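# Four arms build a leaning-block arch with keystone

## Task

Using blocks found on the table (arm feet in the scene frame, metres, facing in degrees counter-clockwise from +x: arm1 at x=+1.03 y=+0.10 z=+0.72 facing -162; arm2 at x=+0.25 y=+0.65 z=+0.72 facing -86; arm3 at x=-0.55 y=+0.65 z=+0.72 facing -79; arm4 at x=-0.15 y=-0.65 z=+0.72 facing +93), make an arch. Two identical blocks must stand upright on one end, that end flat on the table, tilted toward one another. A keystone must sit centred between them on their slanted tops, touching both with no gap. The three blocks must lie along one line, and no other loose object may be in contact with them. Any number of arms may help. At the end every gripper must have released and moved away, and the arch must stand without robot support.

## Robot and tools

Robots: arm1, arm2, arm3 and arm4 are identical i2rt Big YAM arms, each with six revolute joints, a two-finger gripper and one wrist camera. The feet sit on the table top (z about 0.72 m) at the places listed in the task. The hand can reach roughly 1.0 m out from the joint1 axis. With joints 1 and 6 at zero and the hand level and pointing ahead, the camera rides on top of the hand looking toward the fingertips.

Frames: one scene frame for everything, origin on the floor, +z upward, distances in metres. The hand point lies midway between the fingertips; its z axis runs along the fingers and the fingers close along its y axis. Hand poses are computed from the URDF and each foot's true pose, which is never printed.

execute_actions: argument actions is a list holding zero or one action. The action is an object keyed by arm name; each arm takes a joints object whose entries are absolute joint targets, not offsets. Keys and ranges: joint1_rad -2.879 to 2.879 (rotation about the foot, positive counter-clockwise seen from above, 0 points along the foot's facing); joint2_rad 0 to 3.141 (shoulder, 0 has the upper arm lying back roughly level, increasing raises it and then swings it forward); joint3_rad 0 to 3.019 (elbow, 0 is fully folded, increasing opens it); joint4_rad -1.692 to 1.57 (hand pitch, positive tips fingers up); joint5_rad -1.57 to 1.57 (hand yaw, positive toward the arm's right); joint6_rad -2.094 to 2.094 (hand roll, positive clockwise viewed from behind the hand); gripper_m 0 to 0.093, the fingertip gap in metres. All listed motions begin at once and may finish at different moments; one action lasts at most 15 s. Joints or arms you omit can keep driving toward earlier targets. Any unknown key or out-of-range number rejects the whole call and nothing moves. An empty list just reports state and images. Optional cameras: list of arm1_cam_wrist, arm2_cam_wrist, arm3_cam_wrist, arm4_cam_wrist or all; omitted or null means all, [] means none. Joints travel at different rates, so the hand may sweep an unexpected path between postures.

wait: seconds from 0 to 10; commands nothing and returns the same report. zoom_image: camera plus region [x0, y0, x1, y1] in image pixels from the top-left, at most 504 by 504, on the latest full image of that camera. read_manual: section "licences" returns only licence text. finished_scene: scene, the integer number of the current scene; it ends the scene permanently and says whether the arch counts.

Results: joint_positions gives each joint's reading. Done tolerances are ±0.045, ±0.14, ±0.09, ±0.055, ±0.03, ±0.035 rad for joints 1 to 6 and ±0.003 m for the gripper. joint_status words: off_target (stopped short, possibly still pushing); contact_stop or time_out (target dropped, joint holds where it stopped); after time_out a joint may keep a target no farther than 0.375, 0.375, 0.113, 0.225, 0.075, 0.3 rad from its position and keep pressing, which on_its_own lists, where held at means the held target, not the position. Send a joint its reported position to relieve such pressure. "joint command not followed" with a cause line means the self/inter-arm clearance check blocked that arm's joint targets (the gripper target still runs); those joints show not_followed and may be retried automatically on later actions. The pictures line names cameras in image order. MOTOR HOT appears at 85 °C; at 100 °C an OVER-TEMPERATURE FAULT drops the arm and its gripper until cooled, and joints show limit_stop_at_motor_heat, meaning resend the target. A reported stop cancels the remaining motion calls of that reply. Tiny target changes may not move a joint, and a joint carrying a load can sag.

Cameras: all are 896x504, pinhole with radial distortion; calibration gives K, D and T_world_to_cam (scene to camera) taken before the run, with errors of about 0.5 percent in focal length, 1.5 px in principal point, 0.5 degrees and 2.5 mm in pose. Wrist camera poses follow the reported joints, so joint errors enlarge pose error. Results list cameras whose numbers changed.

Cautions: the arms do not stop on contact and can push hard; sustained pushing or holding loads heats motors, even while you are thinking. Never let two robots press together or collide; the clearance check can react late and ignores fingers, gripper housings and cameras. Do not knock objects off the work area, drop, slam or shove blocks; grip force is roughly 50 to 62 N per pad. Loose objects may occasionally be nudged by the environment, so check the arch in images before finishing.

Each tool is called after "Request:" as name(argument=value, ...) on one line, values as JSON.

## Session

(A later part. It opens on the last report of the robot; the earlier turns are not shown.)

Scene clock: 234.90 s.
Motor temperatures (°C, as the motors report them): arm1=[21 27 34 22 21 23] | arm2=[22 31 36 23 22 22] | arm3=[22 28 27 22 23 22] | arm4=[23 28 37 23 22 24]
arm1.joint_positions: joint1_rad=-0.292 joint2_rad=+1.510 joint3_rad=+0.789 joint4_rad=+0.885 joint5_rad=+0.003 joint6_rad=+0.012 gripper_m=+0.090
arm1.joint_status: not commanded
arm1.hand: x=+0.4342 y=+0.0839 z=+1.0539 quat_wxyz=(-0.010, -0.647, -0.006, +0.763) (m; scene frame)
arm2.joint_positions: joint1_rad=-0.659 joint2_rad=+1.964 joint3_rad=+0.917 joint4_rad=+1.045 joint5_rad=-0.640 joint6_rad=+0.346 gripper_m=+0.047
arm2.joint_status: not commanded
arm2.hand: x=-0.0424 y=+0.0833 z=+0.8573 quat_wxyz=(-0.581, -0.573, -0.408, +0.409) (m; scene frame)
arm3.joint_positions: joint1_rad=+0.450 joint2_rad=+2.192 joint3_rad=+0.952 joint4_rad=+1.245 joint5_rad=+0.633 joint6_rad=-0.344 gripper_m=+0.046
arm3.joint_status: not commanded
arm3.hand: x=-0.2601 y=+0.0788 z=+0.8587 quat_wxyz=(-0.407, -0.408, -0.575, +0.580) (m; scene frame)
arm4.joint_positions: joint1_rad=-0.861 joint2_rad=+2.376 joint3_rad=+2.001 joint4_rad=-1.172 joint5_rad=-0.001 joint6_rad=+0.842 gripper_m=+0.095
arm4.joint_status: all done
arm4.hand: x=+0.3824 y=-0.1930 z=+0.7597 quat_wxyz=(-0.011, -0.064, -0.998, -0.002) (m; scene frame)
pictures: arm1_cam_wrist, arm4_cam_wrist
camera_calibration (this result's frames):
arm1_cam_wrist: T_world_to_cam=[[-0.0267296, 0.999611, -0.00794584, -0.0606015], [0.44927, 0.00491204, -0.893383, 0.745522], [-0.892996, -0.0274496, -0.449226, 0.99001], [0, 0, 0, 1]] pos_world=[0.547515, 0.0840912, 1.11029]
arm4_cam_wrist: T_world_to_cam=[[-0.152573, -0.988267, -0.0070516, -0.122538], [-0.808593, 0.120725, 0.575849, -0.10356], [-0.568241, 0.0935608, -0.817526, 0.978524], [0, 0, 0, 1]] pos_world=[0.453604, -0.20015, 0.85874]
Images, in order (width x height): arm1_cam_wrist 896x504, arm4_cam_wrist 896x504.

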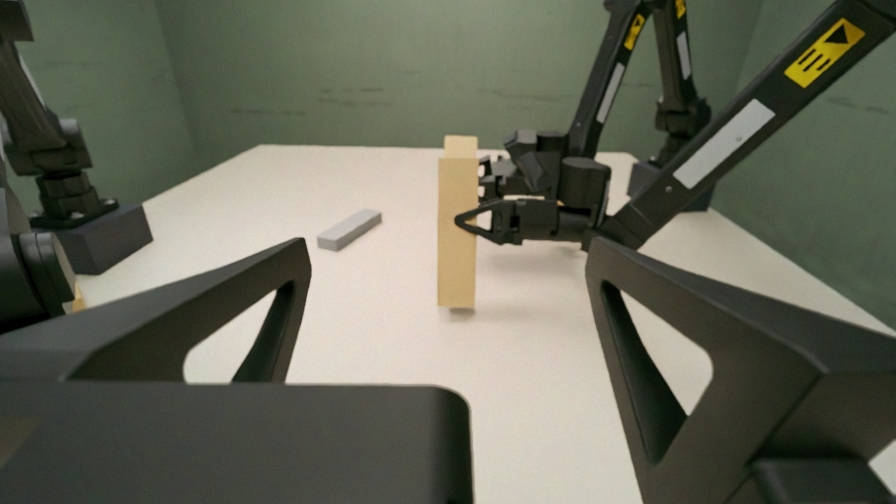

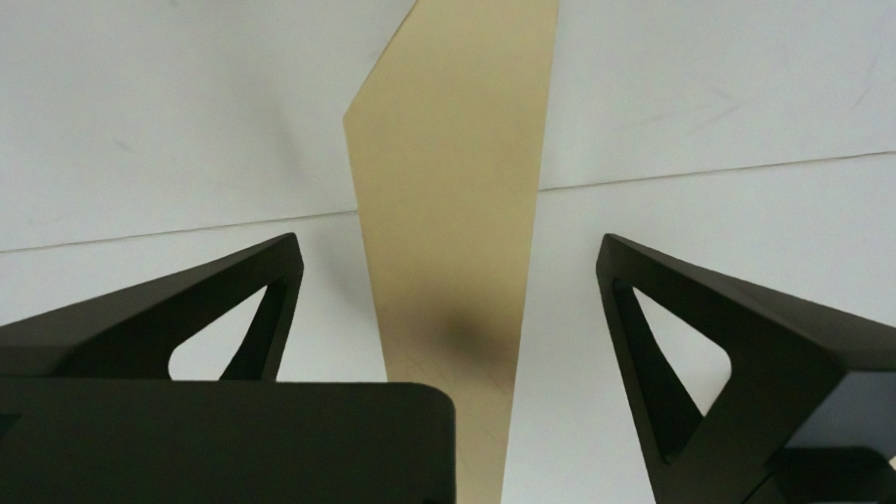

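Request:
execute_actions(actions=[{"arm4":{"joints":{"joint1_rad":-0.835,"joint3_rad":1.955,"joint4_rad":-1.14}},"arm2":{"joints":{"joint1_rad":-0.685,"joint5_rad":-0.655}}}], cameras=["arm4_cam_wrist"])

Scene clock: 242.70 s.
Motor temperatures (°C, as the motors report them): arm1=[21 26 34 22 21 23] | arm2=[22 31 36 23 22 22] | arm3=[22 28 27 22 23 22] | arm4=[23 30 36 23 22 24]
arm1.joint_positions: joint1_rad=-0.292 joint2_rad=+1.510 joint3_rad=+0.789 joint4_rad=+0.885 joint5_rad=+0.003 joint6_rad=+0.012 gripper_m=+0.090
arm1.joint_status: not commanded
arm1.hand: x=+0.4342 y=+0.0839 z=+1.0539 quat_wxyz=(-0.010, -0.647, -0.006, +0.763) (m; scene frame)
arm2.joint_positions: joint1_rad=-0.675 joint2_rad=+1.964 joint3_rad=+0.917 joint4_rad=+1.045 joint5_rad=-0.653 joint6_rad=+0.346 gripper_m=+0.047
arm2.joint_status: all done
arm2.hand: x=-0.0495 y=+0.0882 z=+0.8573 quat_wxyz=(-0.581, -0.574, -0.406, +0.410) (m; scene frame)
arm3.joint_positions: joint1_rad=+0.450 joint2_rad=+2.192 joint3_rad=+0.952 joint4_rad=+1.245 joint5_rad=+0.633 joint6_rad=-0.344 gripper_m=+0.046
arm3.joint_status: not commanded
arm3.hand: x=-0.2601 y=+0.0788 z=+0.8587 quat_wxyz=(-0.407, -0.408, -0.575, +0.580) (m; scene frame)
arm4.joint_positions: joint1_rad=-0.840 joint2_rad=+2.378 joint3_rad=+1.961 joint4_rad=-1.153 joint5_rad=-0.001 joint6_rad=+0.841 gripper_m=+0.095
arm4.joint_status: all done
arm4.hand: x=+0.3639 y=-0.1897 z=+0.7444 quat_wxyz=(-0.003, -0.054, -0.999, +0.006) (m; scene frame)
pictures: arm4_cam_wrist
camera_calibration (this result's frames):
arm4_cam_wrist: T_world_to_cam=[[-0.131344, -0.991281, 0.010544, -0.143598], [-0.800929, 0.112378, 0.588119, -0.12353], [-0.584176, 0.0688008, -0.808705, 0.94971], [0, 0, 0, 1]] pos_world=[0.436999, -0.193804, 0.842201]
Images, in order (width x height): arm4_cam_wrist 896x504.

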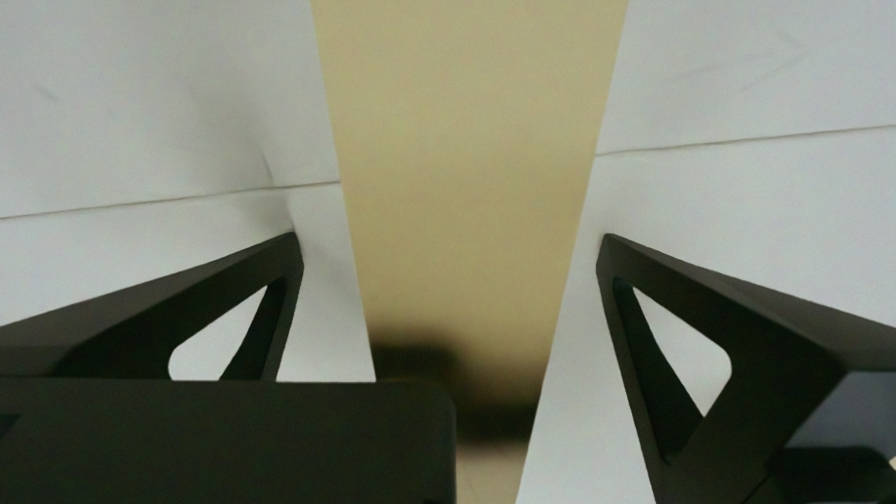

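Request:
execute_actions(actions=[{"arm4":{"joints":{"gripper_m":0.02}},"arm2":{"joints":{"joint2_rad":1.99,"joint4_rad":1.11}},"arm3":{"joints":{"joint2_rad":2.21,"joint4_rad":1.295}}}], cameras=[])

Request:
execute_actions(actions=[{"arm4":{"joints":{"joint2_rad":1.5,"joint3_rad":1.4}}}], cameras=["arm1_cam_wrist"])

Request:
zoom_image(camera="arm1_cam_wrist", region=[370, 130, 570, 330])

Scene clock: 248.93 s.
Motor temperatures (°C, as the motors report them): arm1=[21 26 34 22 21 23] | arm2=[22 32 36 23 22 22] | arm3=[22 28 27 22 23 22] | arm4=[23 31 35 23 22 24]
arm1.joint_positions: joint1_rad=-0.292 joint2_rad=+1.510 joint3_rad=+0.789 joint4_rad=+0.885 joint5_rad=+0.003 joint6_rad=+0.012 gripper_m=+0.090
arm1.joint_status: not commanded
arm1.hand: x=+0.4342 y=+0.0839 z=+1.0539 quat_wxyz=(-0.010, -0.647, -0.006, +0.763) (m; scene frame)
arm2.joint_positions: joint1_rad=-0.675 joint2_rad=+2.008 joint3_rad=+0.917 joint4_rad=+1.074 joint5_rad=-0.653 joint6_rad=+0.346 gripper_m=+0.047
arm2.joint_status: all done
arm2.hand: x=-0.0492 y=+0.0885 z=+0.8360 quat_wxyz=(-0.579, -0.580, -0.406, +0.404) (m; scene frame)
arm3.joint_positions: joint1_rad=+0.450 joint2_rad=+2.217 joint3_rad=+0.952 joint4_rad=+1.259 joint5_rad=+0.633 joint6_rad=-0.344 gripper_m=+0.046
arm3.joint_status: all done
arm3.hand: x=-0.2615 y=+0.0808 z=+0.8464 quat_wxyz=(-0.404, -0.408, -0.579, +0.579) (m; scene frame)
arm4.joint_positions: joint1_rad=-0.840 joint2_rad=+2.378 joint3_rad=+1.961 joint4_rad=-1.153 joint5_rad=-0.001 joint6_rad=+0.840 gripper_m=+0.032
arm4.joint_status: gripper_m off_target (ended at +0.032, target +0.020)
arm4.hand: x=+0.3640 y=-0.1897 z=+0.7444 quat_wxyz=(-0.003, -0.053, -0.999, +0.006) (m; scene frame)
pictures: none
No camera images: the call's "cameras" was empty. Leave "cameras" out to get every camera's image.

Scene clock: 250.63 s.
Motor temperatures (°C, as the motors report them): arm1=[21 26 34 22 21 23] | arm2=[22 32 36 23 22 22] | arm3=[22 28 27 22 23 22] | arm4=[23 31 35 23 22 24]
arm1.joint_positions: joint1_rad=-0.292 joint2_rad=+1.510 joint3_rad=+0.789 joint4_rad=+0.885 joint5_rad=+0.003 joint6_rad=+0.012 gripper_m=+0.090
arm1.joint_status: not commanded
arm1.hand: x=+0.4342 y=+0.0839 z=+1.0539 quat_wxyz=(-0.010, -0.647, -0.006, +0.763) (m; scene frame)
arm2.joint_positions: joint1_rad=-0.675 joint2_rad=+2.008 joint3_rad=+0.917 joint4_rad=+1.074 joint5_rad=-0.653 joint6_rad=+0.346 gripper_m=+0.047
arm2.joint_status: not commanded
arm2.hand: x=-0.0492 y=+0.0885 z=+0.8360 quat_wxyz=(-0.579, -0.580, -0.406, +0.404) (m; scene frame)
arm3.joint_positions: joint1_rad=+0.450 joint2_rad=+2.217 joint3_rad=+0.952 joint4_rad=+1.259 joint5_rad=+0.633 joint6_rad=-0.344 gripper_m=+0.046
arm3.joint_status: not commanded
arm3.hand: x=-0.2615 y=+0.0808 z=+0.8464 quat_wxyz=(-0.404, -0.408, -0.579, +0.579) (m; scene frame)
arm4.joint_positions: joint1_rad=-0.840 joint2_rad=+1.508 joint3_rad=+1.399 joint4_rad=-1.142 joint5_rad=-0.001 joint6_rad=+0.839 gripper_m=+0.032
arm4.joint_status: all done
arm4.hand: x=+0.2370 y=-0.2987 z=+1.0399 quat_wxyz=(-0.115, -0.051, -0.986, -0.106) (m; scene frame)
pictures: arm1_cam_wrist
camera_calibration (this result's frames):
arm1_cam_wrist: T_world_to_cam=[[-0.0267296, 0.999611, -0.00794584, -0.0606015], [0.44927, 0.00491204, -0.893383, 0.745522], [-0.892996, -0.0274496, -0.449226, 0.99001], [0, 0, 0, 1]] pos_world=[0.547515, 0.0840912, 1.11029]
Images, in order (width x height): arm1_cam_wrist 896x504.

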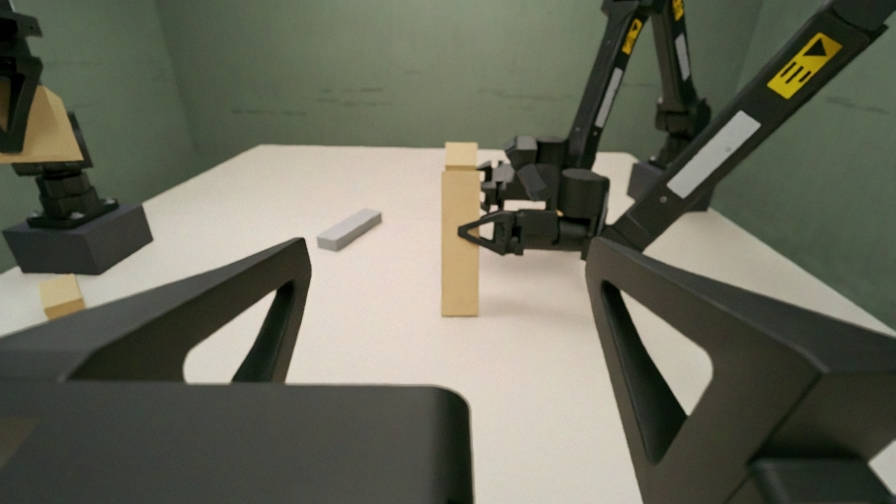

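Region (370, 130, 570, 330) of arm1_cam_wrist's 896x504 image, scaled by 2.520, with more detail than that image has.

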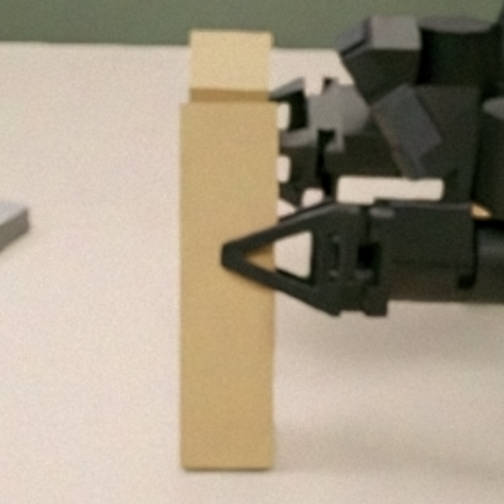

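Request:
execute_actions(actions=[{"arm4":{"joints":{"joint1_rad":0.015,"joint2_rad":1.3,"joint3_rad":0.8,"joint4_rad":0.5,"joint6_rad":-1.58}}}], cameras=[])

Request:
execute_actions(actions=[{"arm4":{"joints":{"joint2_rad":1.93,"joint3_rad":1.2,"joint4_rad":0.83}}}])

Scene clock: 265.03 s.
Motor temperatures (°C, as the motors report them): arm1=[21 26 34 22 21 23] | arm2=[22 32 36 23 22 22] | arm3=[22 28 27 22 23 22] | arm4=[23 29 36 23 22 24]
arm1.joint_positions: joint1_rad=-0.292 joint2_rad=+1.510 joint3_rad=+0.789 joint4_rad=+0.885 joint5_rad=+0.003 joint6_rad=+0.012 gripper_m=+0.090
arm1.joint_status: not commanded
arm1.hand: x=+0.4342 y=+0.0839 z=+1.0539 quat_wxyz=(-0.010, -0.647, -0.006, +0.763) (m; scene frame)
arm2.joint_positions: joint1_rad=-0.675 joint2_rad=+2.008 joint3_rad=+0.917 joint4_rad=+1.074 joint5_rad=-0.653 joint6_rad=+0.346 gripper_m=+0.047
arm2.joint_status: not commanded
arm2.hand: x=-0.0492 y=+0.0885 z=+0.8360 quat_wxyz=(-0.579, -0.580, -0.406, +0.404) (m; scene frame)
arm3.joint_positions: joint1_rad=+0.450 joint2_rad=+2.217 joint3_rad=+0.952 joint4_rad=+1.259 joint5_rad=+0.633 joint6_rad=-0.344 gripper_m=+0.046
arm3.joint_status: not commanded
arm3.hand: x=-0.2615 y=+0.0808 z=+0.8464 quat_wxyz=(-0.404, -0.408, -0.579, +0.579) (m; scene frame)
arm4.joint_positions: joint1_rad=+0.017 joint2_rad=+1.316 joint3_rad=+0.786 joint4_rad=+0.465 joint5_rad=-0.002 joint6_rad=-1.571 gripper_m=+0.032
arm4.joint_status: all done
arm4.hand: x=-0.1631 y=-0.0807 z=+1.1021 quat_wxyz=(-0.679, +0.734, +0.010, -0.006) (m; scene frame)
pictures: none
No camera images: the call's "cameras" was empty. Leave "cameras" out to get every camera's image.

Scene clock: 266.60 s.
Motor temperatures (°C, as the motors report them): arm1=[21 26 34 22 21 23] | arm2=[22 32 36 23 22 22] | arm3=[22 28 27 22 23 22] | arm4=[23 29 36 23 22 24]
arm1.joint_positions: joint1_rad=-0.292 joint2_rad=+1.510 joint3_rad=+0.789 joint4_rad=+0.885 joint5_rad=+0.003 joint6_rad=+0.012 gripper_m=+0.090
arm1.joint_status: not commanded
arm1.hand: x=+0.4342 y=+0.0839 z=+1.0539 quat_wxyz=(-0.010, -0.647, -0.006, +0.763) (m; scene frame)
arm2.joint_positions: joint1_rad=-0.675 joint2_rad=+2.008 joint3_rad=+0.917 joint4_rad=+1.074 joint5_rad=-0.653 joint6_rad=+0.346 gripper_m=+0.047
arm2.joint_status: not commanded
arm2.hand: x=-0.0492 y=+0.0885 z=+0.8360 quat_wxyz=(-0.579, -0.580, -0.406, +0.404) (m; scene frame)
arm3.joint_positions: joint1_rad=+0.450 joint2_rad=+2.218 joint3_rad=+0.952 joint4_rad=+1.259 joint5_rad=+0.634 joint6_rad=-0.343 gripper_m=+0.046
arm3.joint_status: not commanded
arm3.hand: x=-0.2619 y=+0.0807 z=+0.8457 quat_wxyz=(-0.403, -0.409, -0.579, +0.579) (m; scene frame)
arm4.joint_positions: joint1_rad=+0.017 joint2_rad=+1.951 joint3_rad=+1.154 joint4_rad=+0.801 joint5_rad=+0.000 joint6_rad=-1.573 gripper_m=+0.032
arm4.joint_status: all done
arm4.hand: x=-0.1654 y=+0.0888 z=+0.9788 quat_wxyz=(-0.703, +0.711, +0.010, -0.004) (m; scene frame)
pictures: arm1_cam_wrist, arm2_cam_wrist, arm3_cam_wrist, arm4_cam_wrist
camera_calibration (this result's frames):
arm1_cam_wrist: T_world_to_cam=[[-0.0267296, 0.999611, -0.00794584, -0.0606015], [0.44927, 0.00491204, -0.893383, 0.745522], [-0.892996, -0.0274496, -0.449226, 0.99001], [0, 0, 0, 1]] pos_world=[0.547515, 0.0840912, 1.11029]
arm2_cam_wrist: T_world_to_cam=[[-0.944453, -0.00247015, -0.328636, 0.226625], [0.264629, 0.587254, -0.764921, 0.604501], [0.194883, -0.809399, -0.553981, 0.667429], [0, 0, 0, 1]] pos_world=[-0.076002, 0.18578, 0.906615]
arm3_cam_wrist: T_world_to_cam=[[-0.939336, 0.018533, 0.342499, -0.536073], [-0.264466, 0.596725, -0.757613, 0.526782], [-0.218418, -0.802232, -0.555623, 0.598003], [0, 0, 0, 1]] pos_world=[-0.233622, 0.175328, 0.914966]
arm4_cam_wrist: T_world_to_cam=[[0.0168879, 0.0129685, 0.999773, -0.972416], [0.816538, -0.577257, -0.0063049, 0.193905], [0.577045, 0.816459, -0.020338, 0.164973], [0, 0, 0, 1]] pos_world=[-0.237106, -0.0101501, 0.976773]
Images, in order (width x height): arm1_cam_wrist 896x504, arm2_cam_wrist 896x504, arm3_cam_wrist 896x504, arm4_cam_wrist 896x504.

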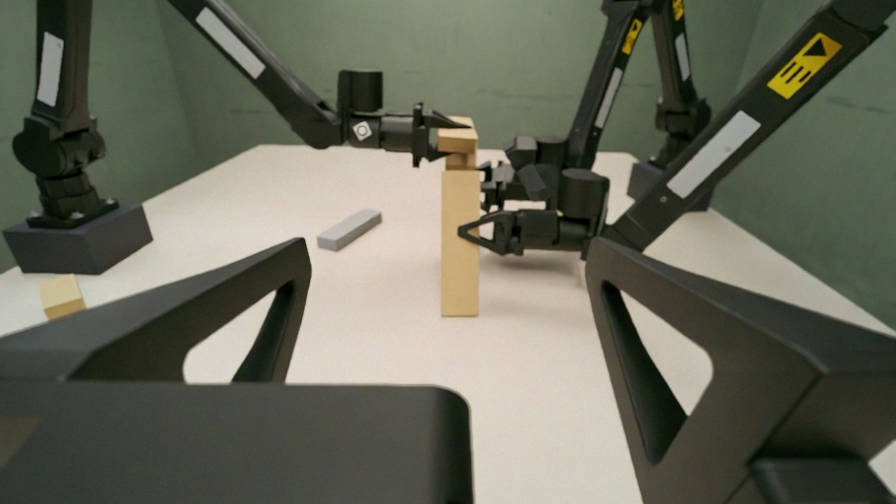

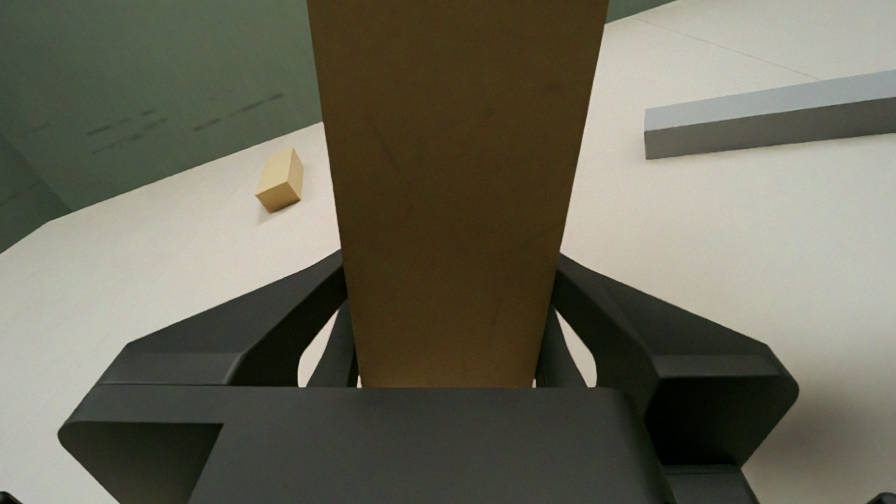

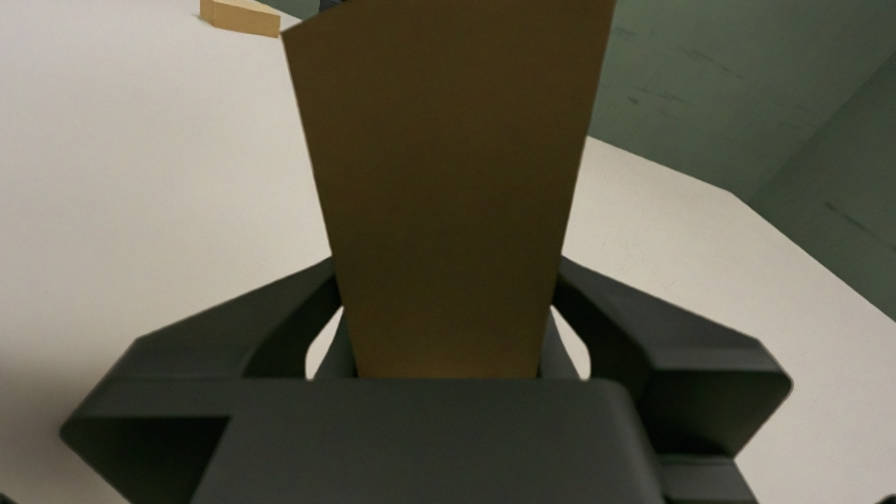

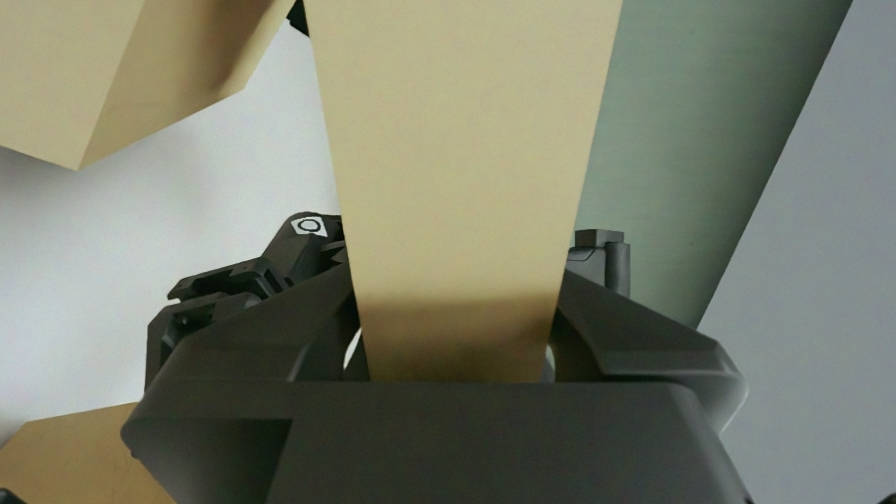

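Request:
execute_actions(actions=[{"arm4":{"joints":{"joint1_rad":-0.028}}}], cameras=["arm1_cam_wrist","arm4_cam_wrist"])

Request:
zoom_image(camera="arm1_cam_wrist", region=[390, 90, 530, 210])

Scene clock: 275.57 s.
Motor temperatures (°C, as the motors report them): arm1=[21 26 34 22 21 23] | arm2=[22 32 36 23 22 22] | arm3=[22 28 27 22 23 22] | arm4=[23 30 37 23 22 24]
arm1.joint_positions: joint1_rad=-0.292 joint2_rad=+1.510 joint3_rad=+0.789 joint4_rad=+0.885 joint5_rad=+0.003 joint6_rad=+0.012 gripper_m=+0.090
arm1.joint_status: not commanded
arm1.hand: x=+0.4342 y=+0.0839 z=+1.0539 quat_wxyz=(-0.010, -0.647, -0.006, +0.763) (m; scene frame)
arm2.joint_positions: joint1_rad=-0.675 joint2_rad=+2.008 joint3_rad=+0.917 joint4_rad=+1.074 joint5_rad=-0.653 joint6_rad=+0.346 gripper_m=+0.047
arm2.joint_status: not commanded
arm2.hand: x=-0.0492 y=+0.0885 z=+0.8360 quat_wxyz=(-0.579, -0.580, -0.406, +0.404) (m; scene frame)
arm3.joint_positions: joint1_rad=+0.450 joint2_rad=+2.218 joint3_rad=+0.952 joint4_rad=+1.259 joint5_rad=+0.634 joint6_rad=-0.343 gripper_m=+0.046
arm3.joint_status: not commanded
arm3.hand: x=-0.2619 y=+0.0807 z=+0.8457 quat_wxyz=(-0.403, -0.409, -0.579, +0.579) (m; scene frame)
arm4.joint_positions: joint1_rad=-0.029 joint2_rad=+1.951 joint3_rad=+1.154 joint4_rad=+0.801 joint5_rad=+0.000 joint6_rad=-1.573 gripper_m=+0.032
arm4.joint_status: all done
arm4.hand: x=-0.1310 y=+0.0886 z=+0.9789 quat_wxyz=(-0.703, +0.711, -0.006, +0.012) (m; scene frame)
pictures: arm1_cam_wrist, arm4_cam_wrist
camera_calibration (this result's frames):
arm1_cam_wrist: T_world_to_cam=[[-0.0267296, 0.999611, -0.00794584, -0.0606015], [0.44927, 0.00491204, -0.893383, 0.745522], [-0.892996, -0.0274496, -0.449226, 0.99001], [0, 0, 0, 1]] pos_world=[0.547515, 0.0840912, 1.11029]
arm4_cam_wrist: T_world_to_cam=[[0.016809, 0.0119323, 0.999788, -0.973115], [0.788805, -0.614615, -0.00592651, 0.165083], [0.614413, 0.788737, -0.0197433, 0.152025], [0, 0, 0, 1]] pos_world=[-0.207268, -0.00683357, 0.976888]
Images, in order (width x height): arm1_cam_wrist 896x504, arm4_cam_wrist 896x504.

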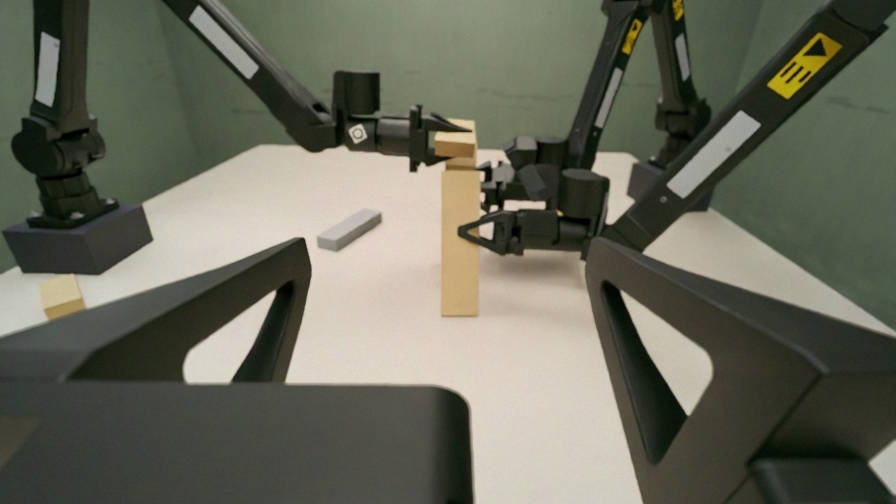

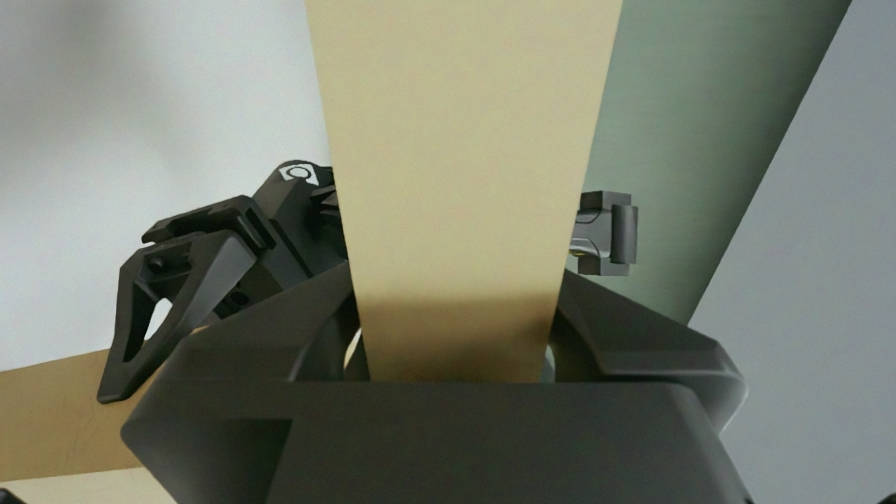

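Region (390, 90, 530, 210) of arm1_cam_wrist's 896x504 image, scaled by 3.600, with more detail than that image has; it fills the top 432 rows of this view, and the rest is white.

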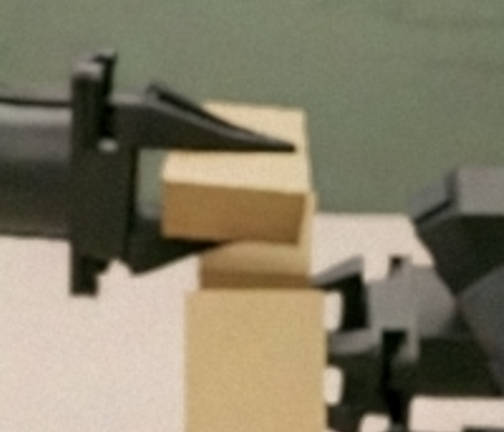

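Request:
execute_actions(actions=[{"arm4":{"joints":{"joint2_rad":2.025,"joint3_rad":1.215,"joint4_rad":0.96,"joint5_rad":-0.032}}}], cameras=["arm1_cam_wrist","arm4_cam_wrist","arm3_cam_wrist"])

Request:
zoom_image(camera="arm1_cam_wrist", region=[390, 90, 530, 210])

Scene clock: 287.17 s.
Motor temperatures (°C, as the motors report them): arm1=[21 26 34 22 21 23] | arm2=[22 32 36 23 22 22] | arm3=[22 29 27 22 23 22] | arm4=[23 31 38 24 22 24]
arm1.joint_positions: joint1_rad=-0.292 joint2_rad=+1.510 joint3_rad=+0.789 joint4_rad=+0.885 joint5_rad=+0.003 joint6_rad=+0.012 gripper_m=+0.090
arm1.joint_status: not commanded
arm1.hand: x=+0.4342 y=+0.0839 z=+1.0539 quat_wxyz=(-0.010, -0.647, -0.006, +0.763) (m; scene frame)
arm2.joint_positions: joint1_rad=-0.675 joint2_rad=+2.008 joint3_rad=+0.917 joint4_rad=+1.074 joint5_rad=-0.653 joint6_rad=+0.346 gripper_m=+0.047
arm2.joint_status: not commanded
arm2.hand: x=-0.0492 y=+0.0885 z=+0.8360 quat_wxyz=(-0.579, -0.580, -0.406, +0.404) (m; scene frame)
arm3.joint_positions: joint1_rad=+0.450 joint2_rad=+2.218 joint3_rad=+0.952 joint4_rad=+1.259 joint5_rad=+0.634 joint6_rad=-0.343 gripper_m=+0.046
arm3.joint_status: not commanded
arm3.hand: x=-0.2619 y=+0.0807 z=+0.8457 quat_wxyz=(-0.403, -0.409, -0.579, +0.579) (m; scene frame)
arm4.joint_positions: joint1_rad=-0.029 joint2_rad=+2.041 joint3_rad=+1.164 joint4_rad=+0.926 joint5_rad=-0.030 joint6_rad=-1.573 gripper_m=+0.032
arm4.joint_status: all done
arm4.hand: x=-0.1358 y=+0.0938 z=+0.9498 quat_wxyz=(-0.719, +0.695, +0.004, +0.002) (m; scene frame)
pictures: arm1_cam_wrist, arm3_cam_wrist, arm4_cam_wrist
camera_calibration (this result's frames):
arm1_cam_wrist: T_world_to_cam=[[-0.0267296, 0.999611, -0.00794584, -0.0606015], [0.44927, 0.00491204, -0.893383, 0.745522], [-0.892996, -0.0274496, -0.449226, 0.99001], [0, 0, 0, 1]] pos_world=[0.547515, 0.0840912, 1.11029]
arm3_cam_wrist: T_world_to_cam=[[-0.939336, 0.018533, 0.342499, -0.536073], [-0.264466, 0.596725, -0.757613, 0.526782], [-0.218418, -0.802232, -0.555623, 0.598003], [0, 0, 0, 1]] pos_world=[-0.233622, 0.175328, 0.914966]
arm4_cam_wrist: T_world_to_cam=[[0.0155898, -0.0323861, 0.999354, -0.939541], [0.806914, -0.589817, -0.031702, 0.196486], [0.590463, 0.806887, 0.0169377, 0.110549], [0, 0, 0, 1]] pos_world=[-0.209175, -0.0037375, 0.943291]
Images, in order (width x height): arm1_cam_wrist 896x504, arm3_cam_wrist 896x504, arm4_cam_wrist 896x504.

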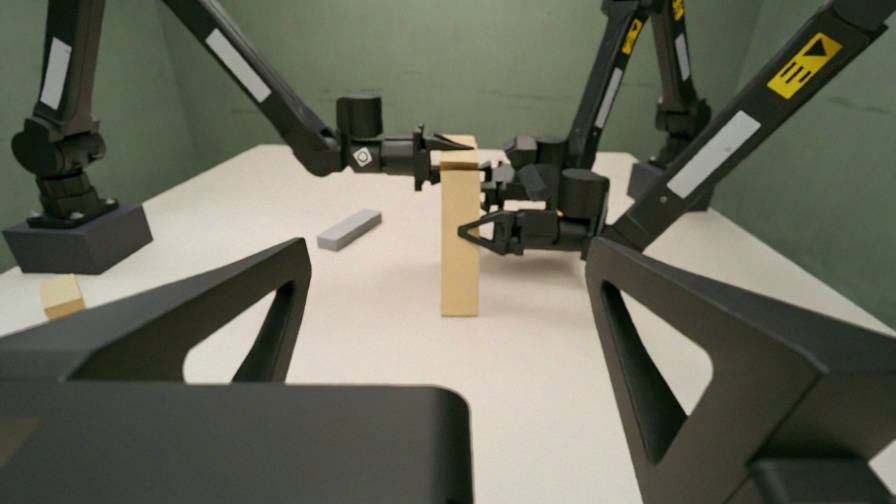

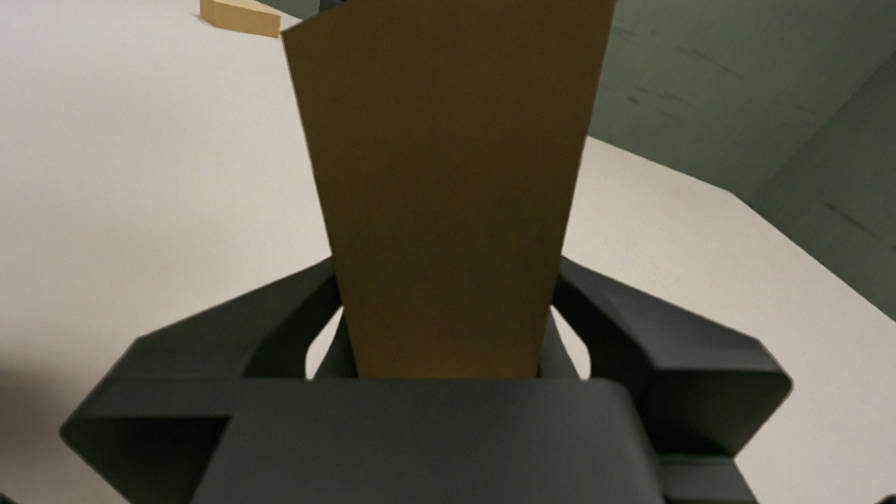

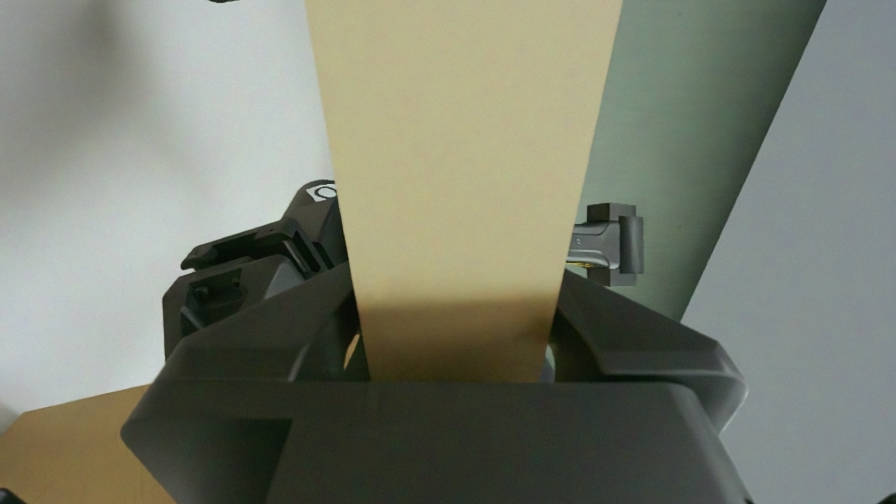

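Region (390, 90, 530, 210) of arm1_cam_wrist's 896x504 image, scaled by 3.600, with more detail than that image has; it fills the top 432 rows of this view, and the rest is white.

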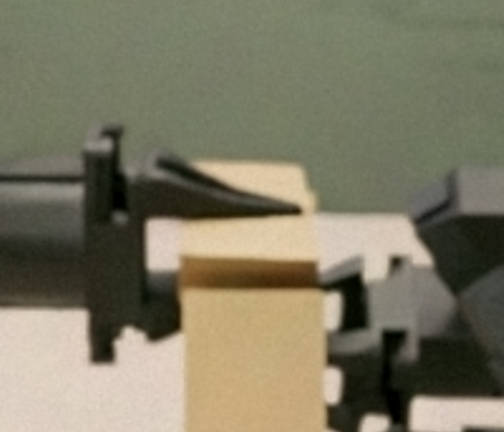

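Request:
execute_actions(actions=[{"arm4":{"joints":{"joint2_rad":2.06,"joint3_rad":1.228,"joint4_rad":1.015}},"arm1":{"joints":{"joint1_rad":0.25,"joint2_rad":2.2,"joint3_rad":2.05,"joint4_rad":0.2,"joint5_rad":1.17}}}], cameras=["arm1_cam_wrist","arm3_cam_wrist"])

Scene clock: 293.67 s.
Motor temperatures (°C, as the motors report them): arm1=[21 26 34 22 21 23] | arm2=[22 32 37 23 22 22] | arm3=[22 29 27 22 23 22] | arm4=[23 32 39 24 22 24]
arm1.joint_positions: joint1_rad=+0.252 joint2_rad=+2.182 joint3_rad=+2.017 joint4_rad=+0.203 joint5_rad=+1.167 joint6_rad=+0.009 gripper_m=+0.090
arm1.joint_status: all done
arm1.hand: x=+0.2598 y=-0.2075 z=+1.0951 quat_wxyz=(+0.198, -0.664, +0.219, +0.687) (m; scene frame)
arm2.joint_positions: joint1_rad=-0.675 joint2_rad=+2.008 joint3_rad=+0.917 joint4_rad=+1.074 joint5_rad=-0.653 joint6_rad=+0.346 gripper_m=+0.047
arm2.joint_status: not commanded
arm2.hand: x=-0.0492 y=+0.0885 z=+0.8360 quat_wxyz=(-0.579, -0.580, -0.406, +0.404) (m; scene frame)
arm3.joint_positions: joint1_rad=+0.450 joint2_rad=+2.218 joint3_rad=+0.952 joint4_rad=+1.259 joint5_rad=+0.634 joint6_rad=-0.343 gripper_m=+0.046
arm3.joint_status: not commanded
arm3.hand: x=-0.2619 y=+0.0807 z=+0.8457 quat_wxyz=(-0.403, -0.409, -0.579, +0.579) (m; scene frame)
arm4.joint_positions: joint1_rad=-0.029 joint2_rad=+2.061 joint3_rad=+1.170 joint4_rad=+0.980 joint5_rad=-0.030 joint6_rad=-1.573 gripper_m=+0.032
arm4.joint_status: all done
arm4.hand: x=-0.1358 y=+0.0953 z=+0.9522 quat_wxyz=(-0.733, +0.680, +0.005, +0.002) (m; scene frame)
pictures: arm1_cam_wrist, arm3_cam_wrist
camera_calibration (this result's frames):
arm1_cam_wrist: T_world_to_cam=[[0.55993, 0.827457, -0.0423444, 0.075845], [0.454254, -0.349327, -0.819527, 0.706446], [-0.692915, 0.439643, -0.571474, 1.02364], [0, 0, 0, 1]] pos_world=[0.345924, -0.266015, 1.16715]
arm3_cam_wrist: T_world_to_cam=[[-0.939336, 0.018533, 0.342499, -0.536073], [-0.264466, 0.596725, -0.757613, 0.526782], [-0.218418, -0.802232, -0.555623, 0.598003], [0, 0, 0, 1]] pos_world=[-0.233622, 0.175328, 0.914966]
Images, in order (width x height): arm1_cam_wrist 896x504, arm3_cam_wrist 896x504.

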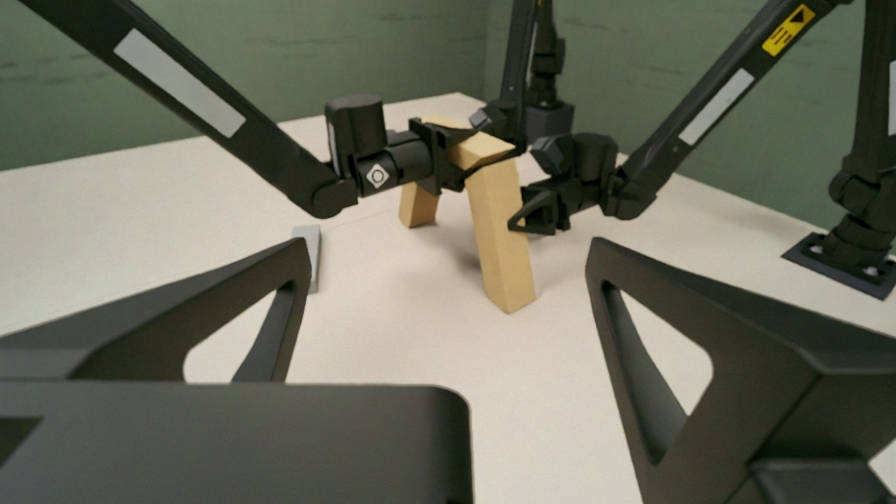

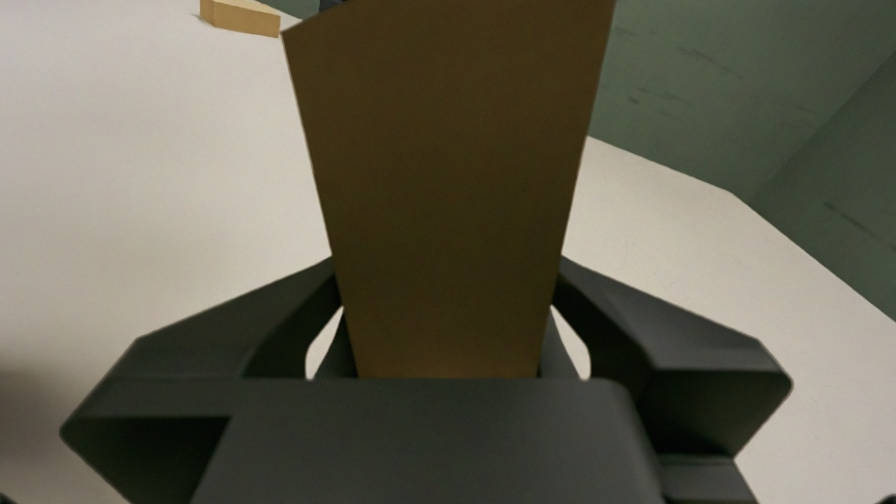

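Lower a bit.

Request:
execute_actions(actions=[{"arm4":{"joints":{"joint2_rad":2.078}}}], cameras=["arm1_cam_wrist","arm3_cam_wrist","arm2_cam_wrist"])

Request:
zoom_image(camera="arm1_cam_wrist", region=[390, 100, 540, 240])

Scene clock: 298.43 s.
Motor temperatures (°C, as the motors report them): arm1=[21 27 36 22 21 23] | arm2=[22 32 37 23 22 22] | arm3=[22 29 27 22 23 22] | arm4=[23 32 39 24 22 24]
arm1.joint_positions: joint1_rad=+0.252 joint2_rad=+2.182 joint3_rad=+2.017 joint4_rad=+0.203 joint5_rad=+1.167 joint6_rad=+0.009 gripper_m=+0.090
arm1.joint_status: not commanded
arm1.hand: x=+0.2598 y=-0.2075 z=+1.0951 quat_wxyz=(+0.198, -0.664, +0.219, +0.687) (m; scene frame)
arm2.joint_positions: joint1_rad=-0.675 joint2_rad=+2.008 joint3_rad=+0.917 joint4_rad=+1.074 joint5_rad=-0.653 joint6_rad=+0.346 gripper_m=+0.047
arm2.joint_status: not commanded
arm2.hand: x=-0.0492 y=+0.0885 z=+0.8360 quat_wxyz=(-0.579, -0.580, -0.406, +0.404) (m; scene frame)
arm3.joint_positions: joint1_rad=+0.450 joint2_rad=+2.218 joint3_rad=+0.952 joint4_rad=+1.259 joint5_rad=+0.634 joint6_rad=-0.343 gripper_m=+0.046
arm3.joint_status: not commanded
arm3.hand: x=-0.2619 y=+0.0807 z=+0.8457 quat_wxyz=(-0.403, -0.409, -0.579, +0.579) (m; scene frame)
arm4.joint_positions: joint1_rad=-0.029 joint2_rad=+2.082 joint3_rad=+1.170 joint4_rad=+0.983 joint5_rad=-0.030 joint6_rad=-1.573 gripper_m=+0.032
arm4.joint_status: all done
arm4.hand: x=-0.1357 y=+0.0955 z=+0.9378 quat_wxyz=(-0.727, +0.687, +0.005, +0.002) (m; scene frame)
pictures: arm1_cam_wrist, arm2_cam_wrist, arm3_cam_wrist
camera_calibration (this result's frames):
arm1_cam_wrist: T_world_to_cam=[[0.55993, 0.827457, -0.0423444, 0.075845], [0.454254, -0.349327, -0.819527, 0.706446], [-0.692915, 0.439643, -0.571474, 1.02364], [0, 0, 0, 1]] pos_world=[0.345924, -0.266015, 1.16715]
arm2_cam_wrist: T_world_to_cam=[[-0.944453, -0.00247015, -0.328636, 0.226625], [0.264629, 0.587254, -0.764921, 0.604501], [0.194883, -0.809399, -0.553981, 0.667429], [0, 0, 0, 1]] pos_world=[-0.076002, 0.18578, 0.906615]
arm3_cam_wrist: T_world_to_cam=[[-0.939336, 0.018533, 0.342499, -0.536073], [-0.264466, 0.596725, -0.757613, 0.526782], [-0.218418, -0.802232, -0.555623, 0.598003], [0, 0, 0, 1]] pos_world=[-0.233622, 0.175328, 0.914966]
Images, in order (width x height): arm1_cam_wrist 896x504, arm2_cam_wrist 896x504, arm3_cam_wrist 896x504.

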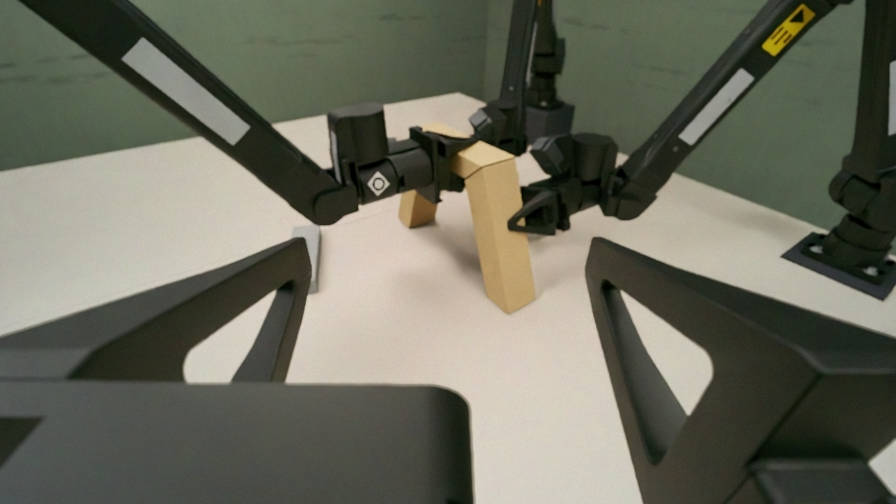

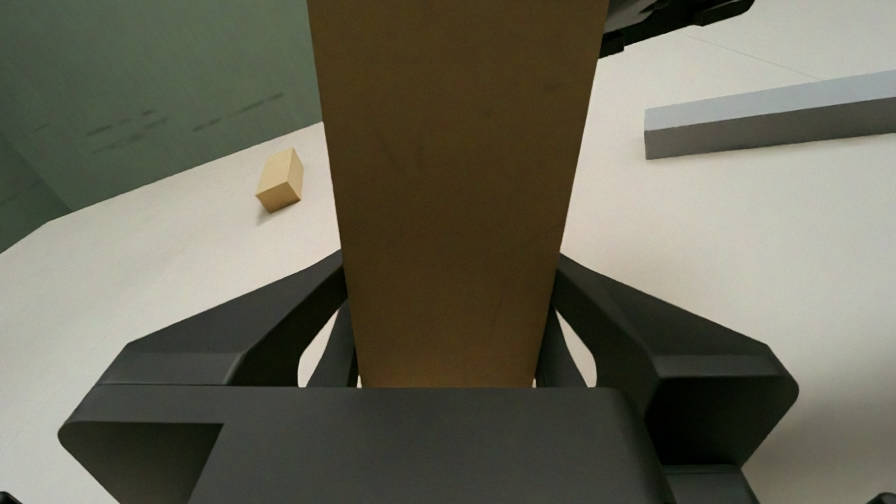

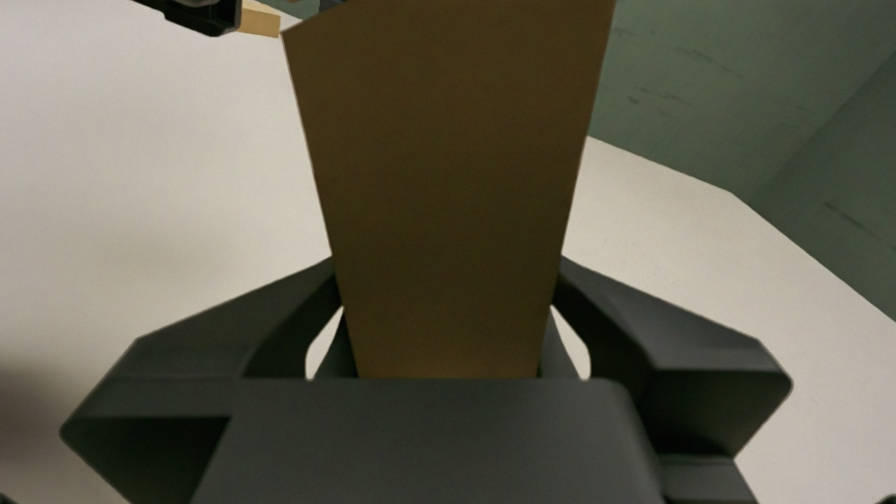

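Region (390, 100, 540, 240) of arm1_cam_wrist's 896x504 image, scaled by 3.360, with more detail than that image has; it fills the top 470 rows of this view, and the rest is white.

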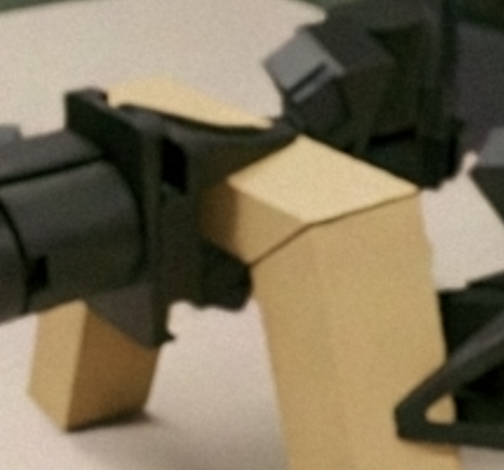

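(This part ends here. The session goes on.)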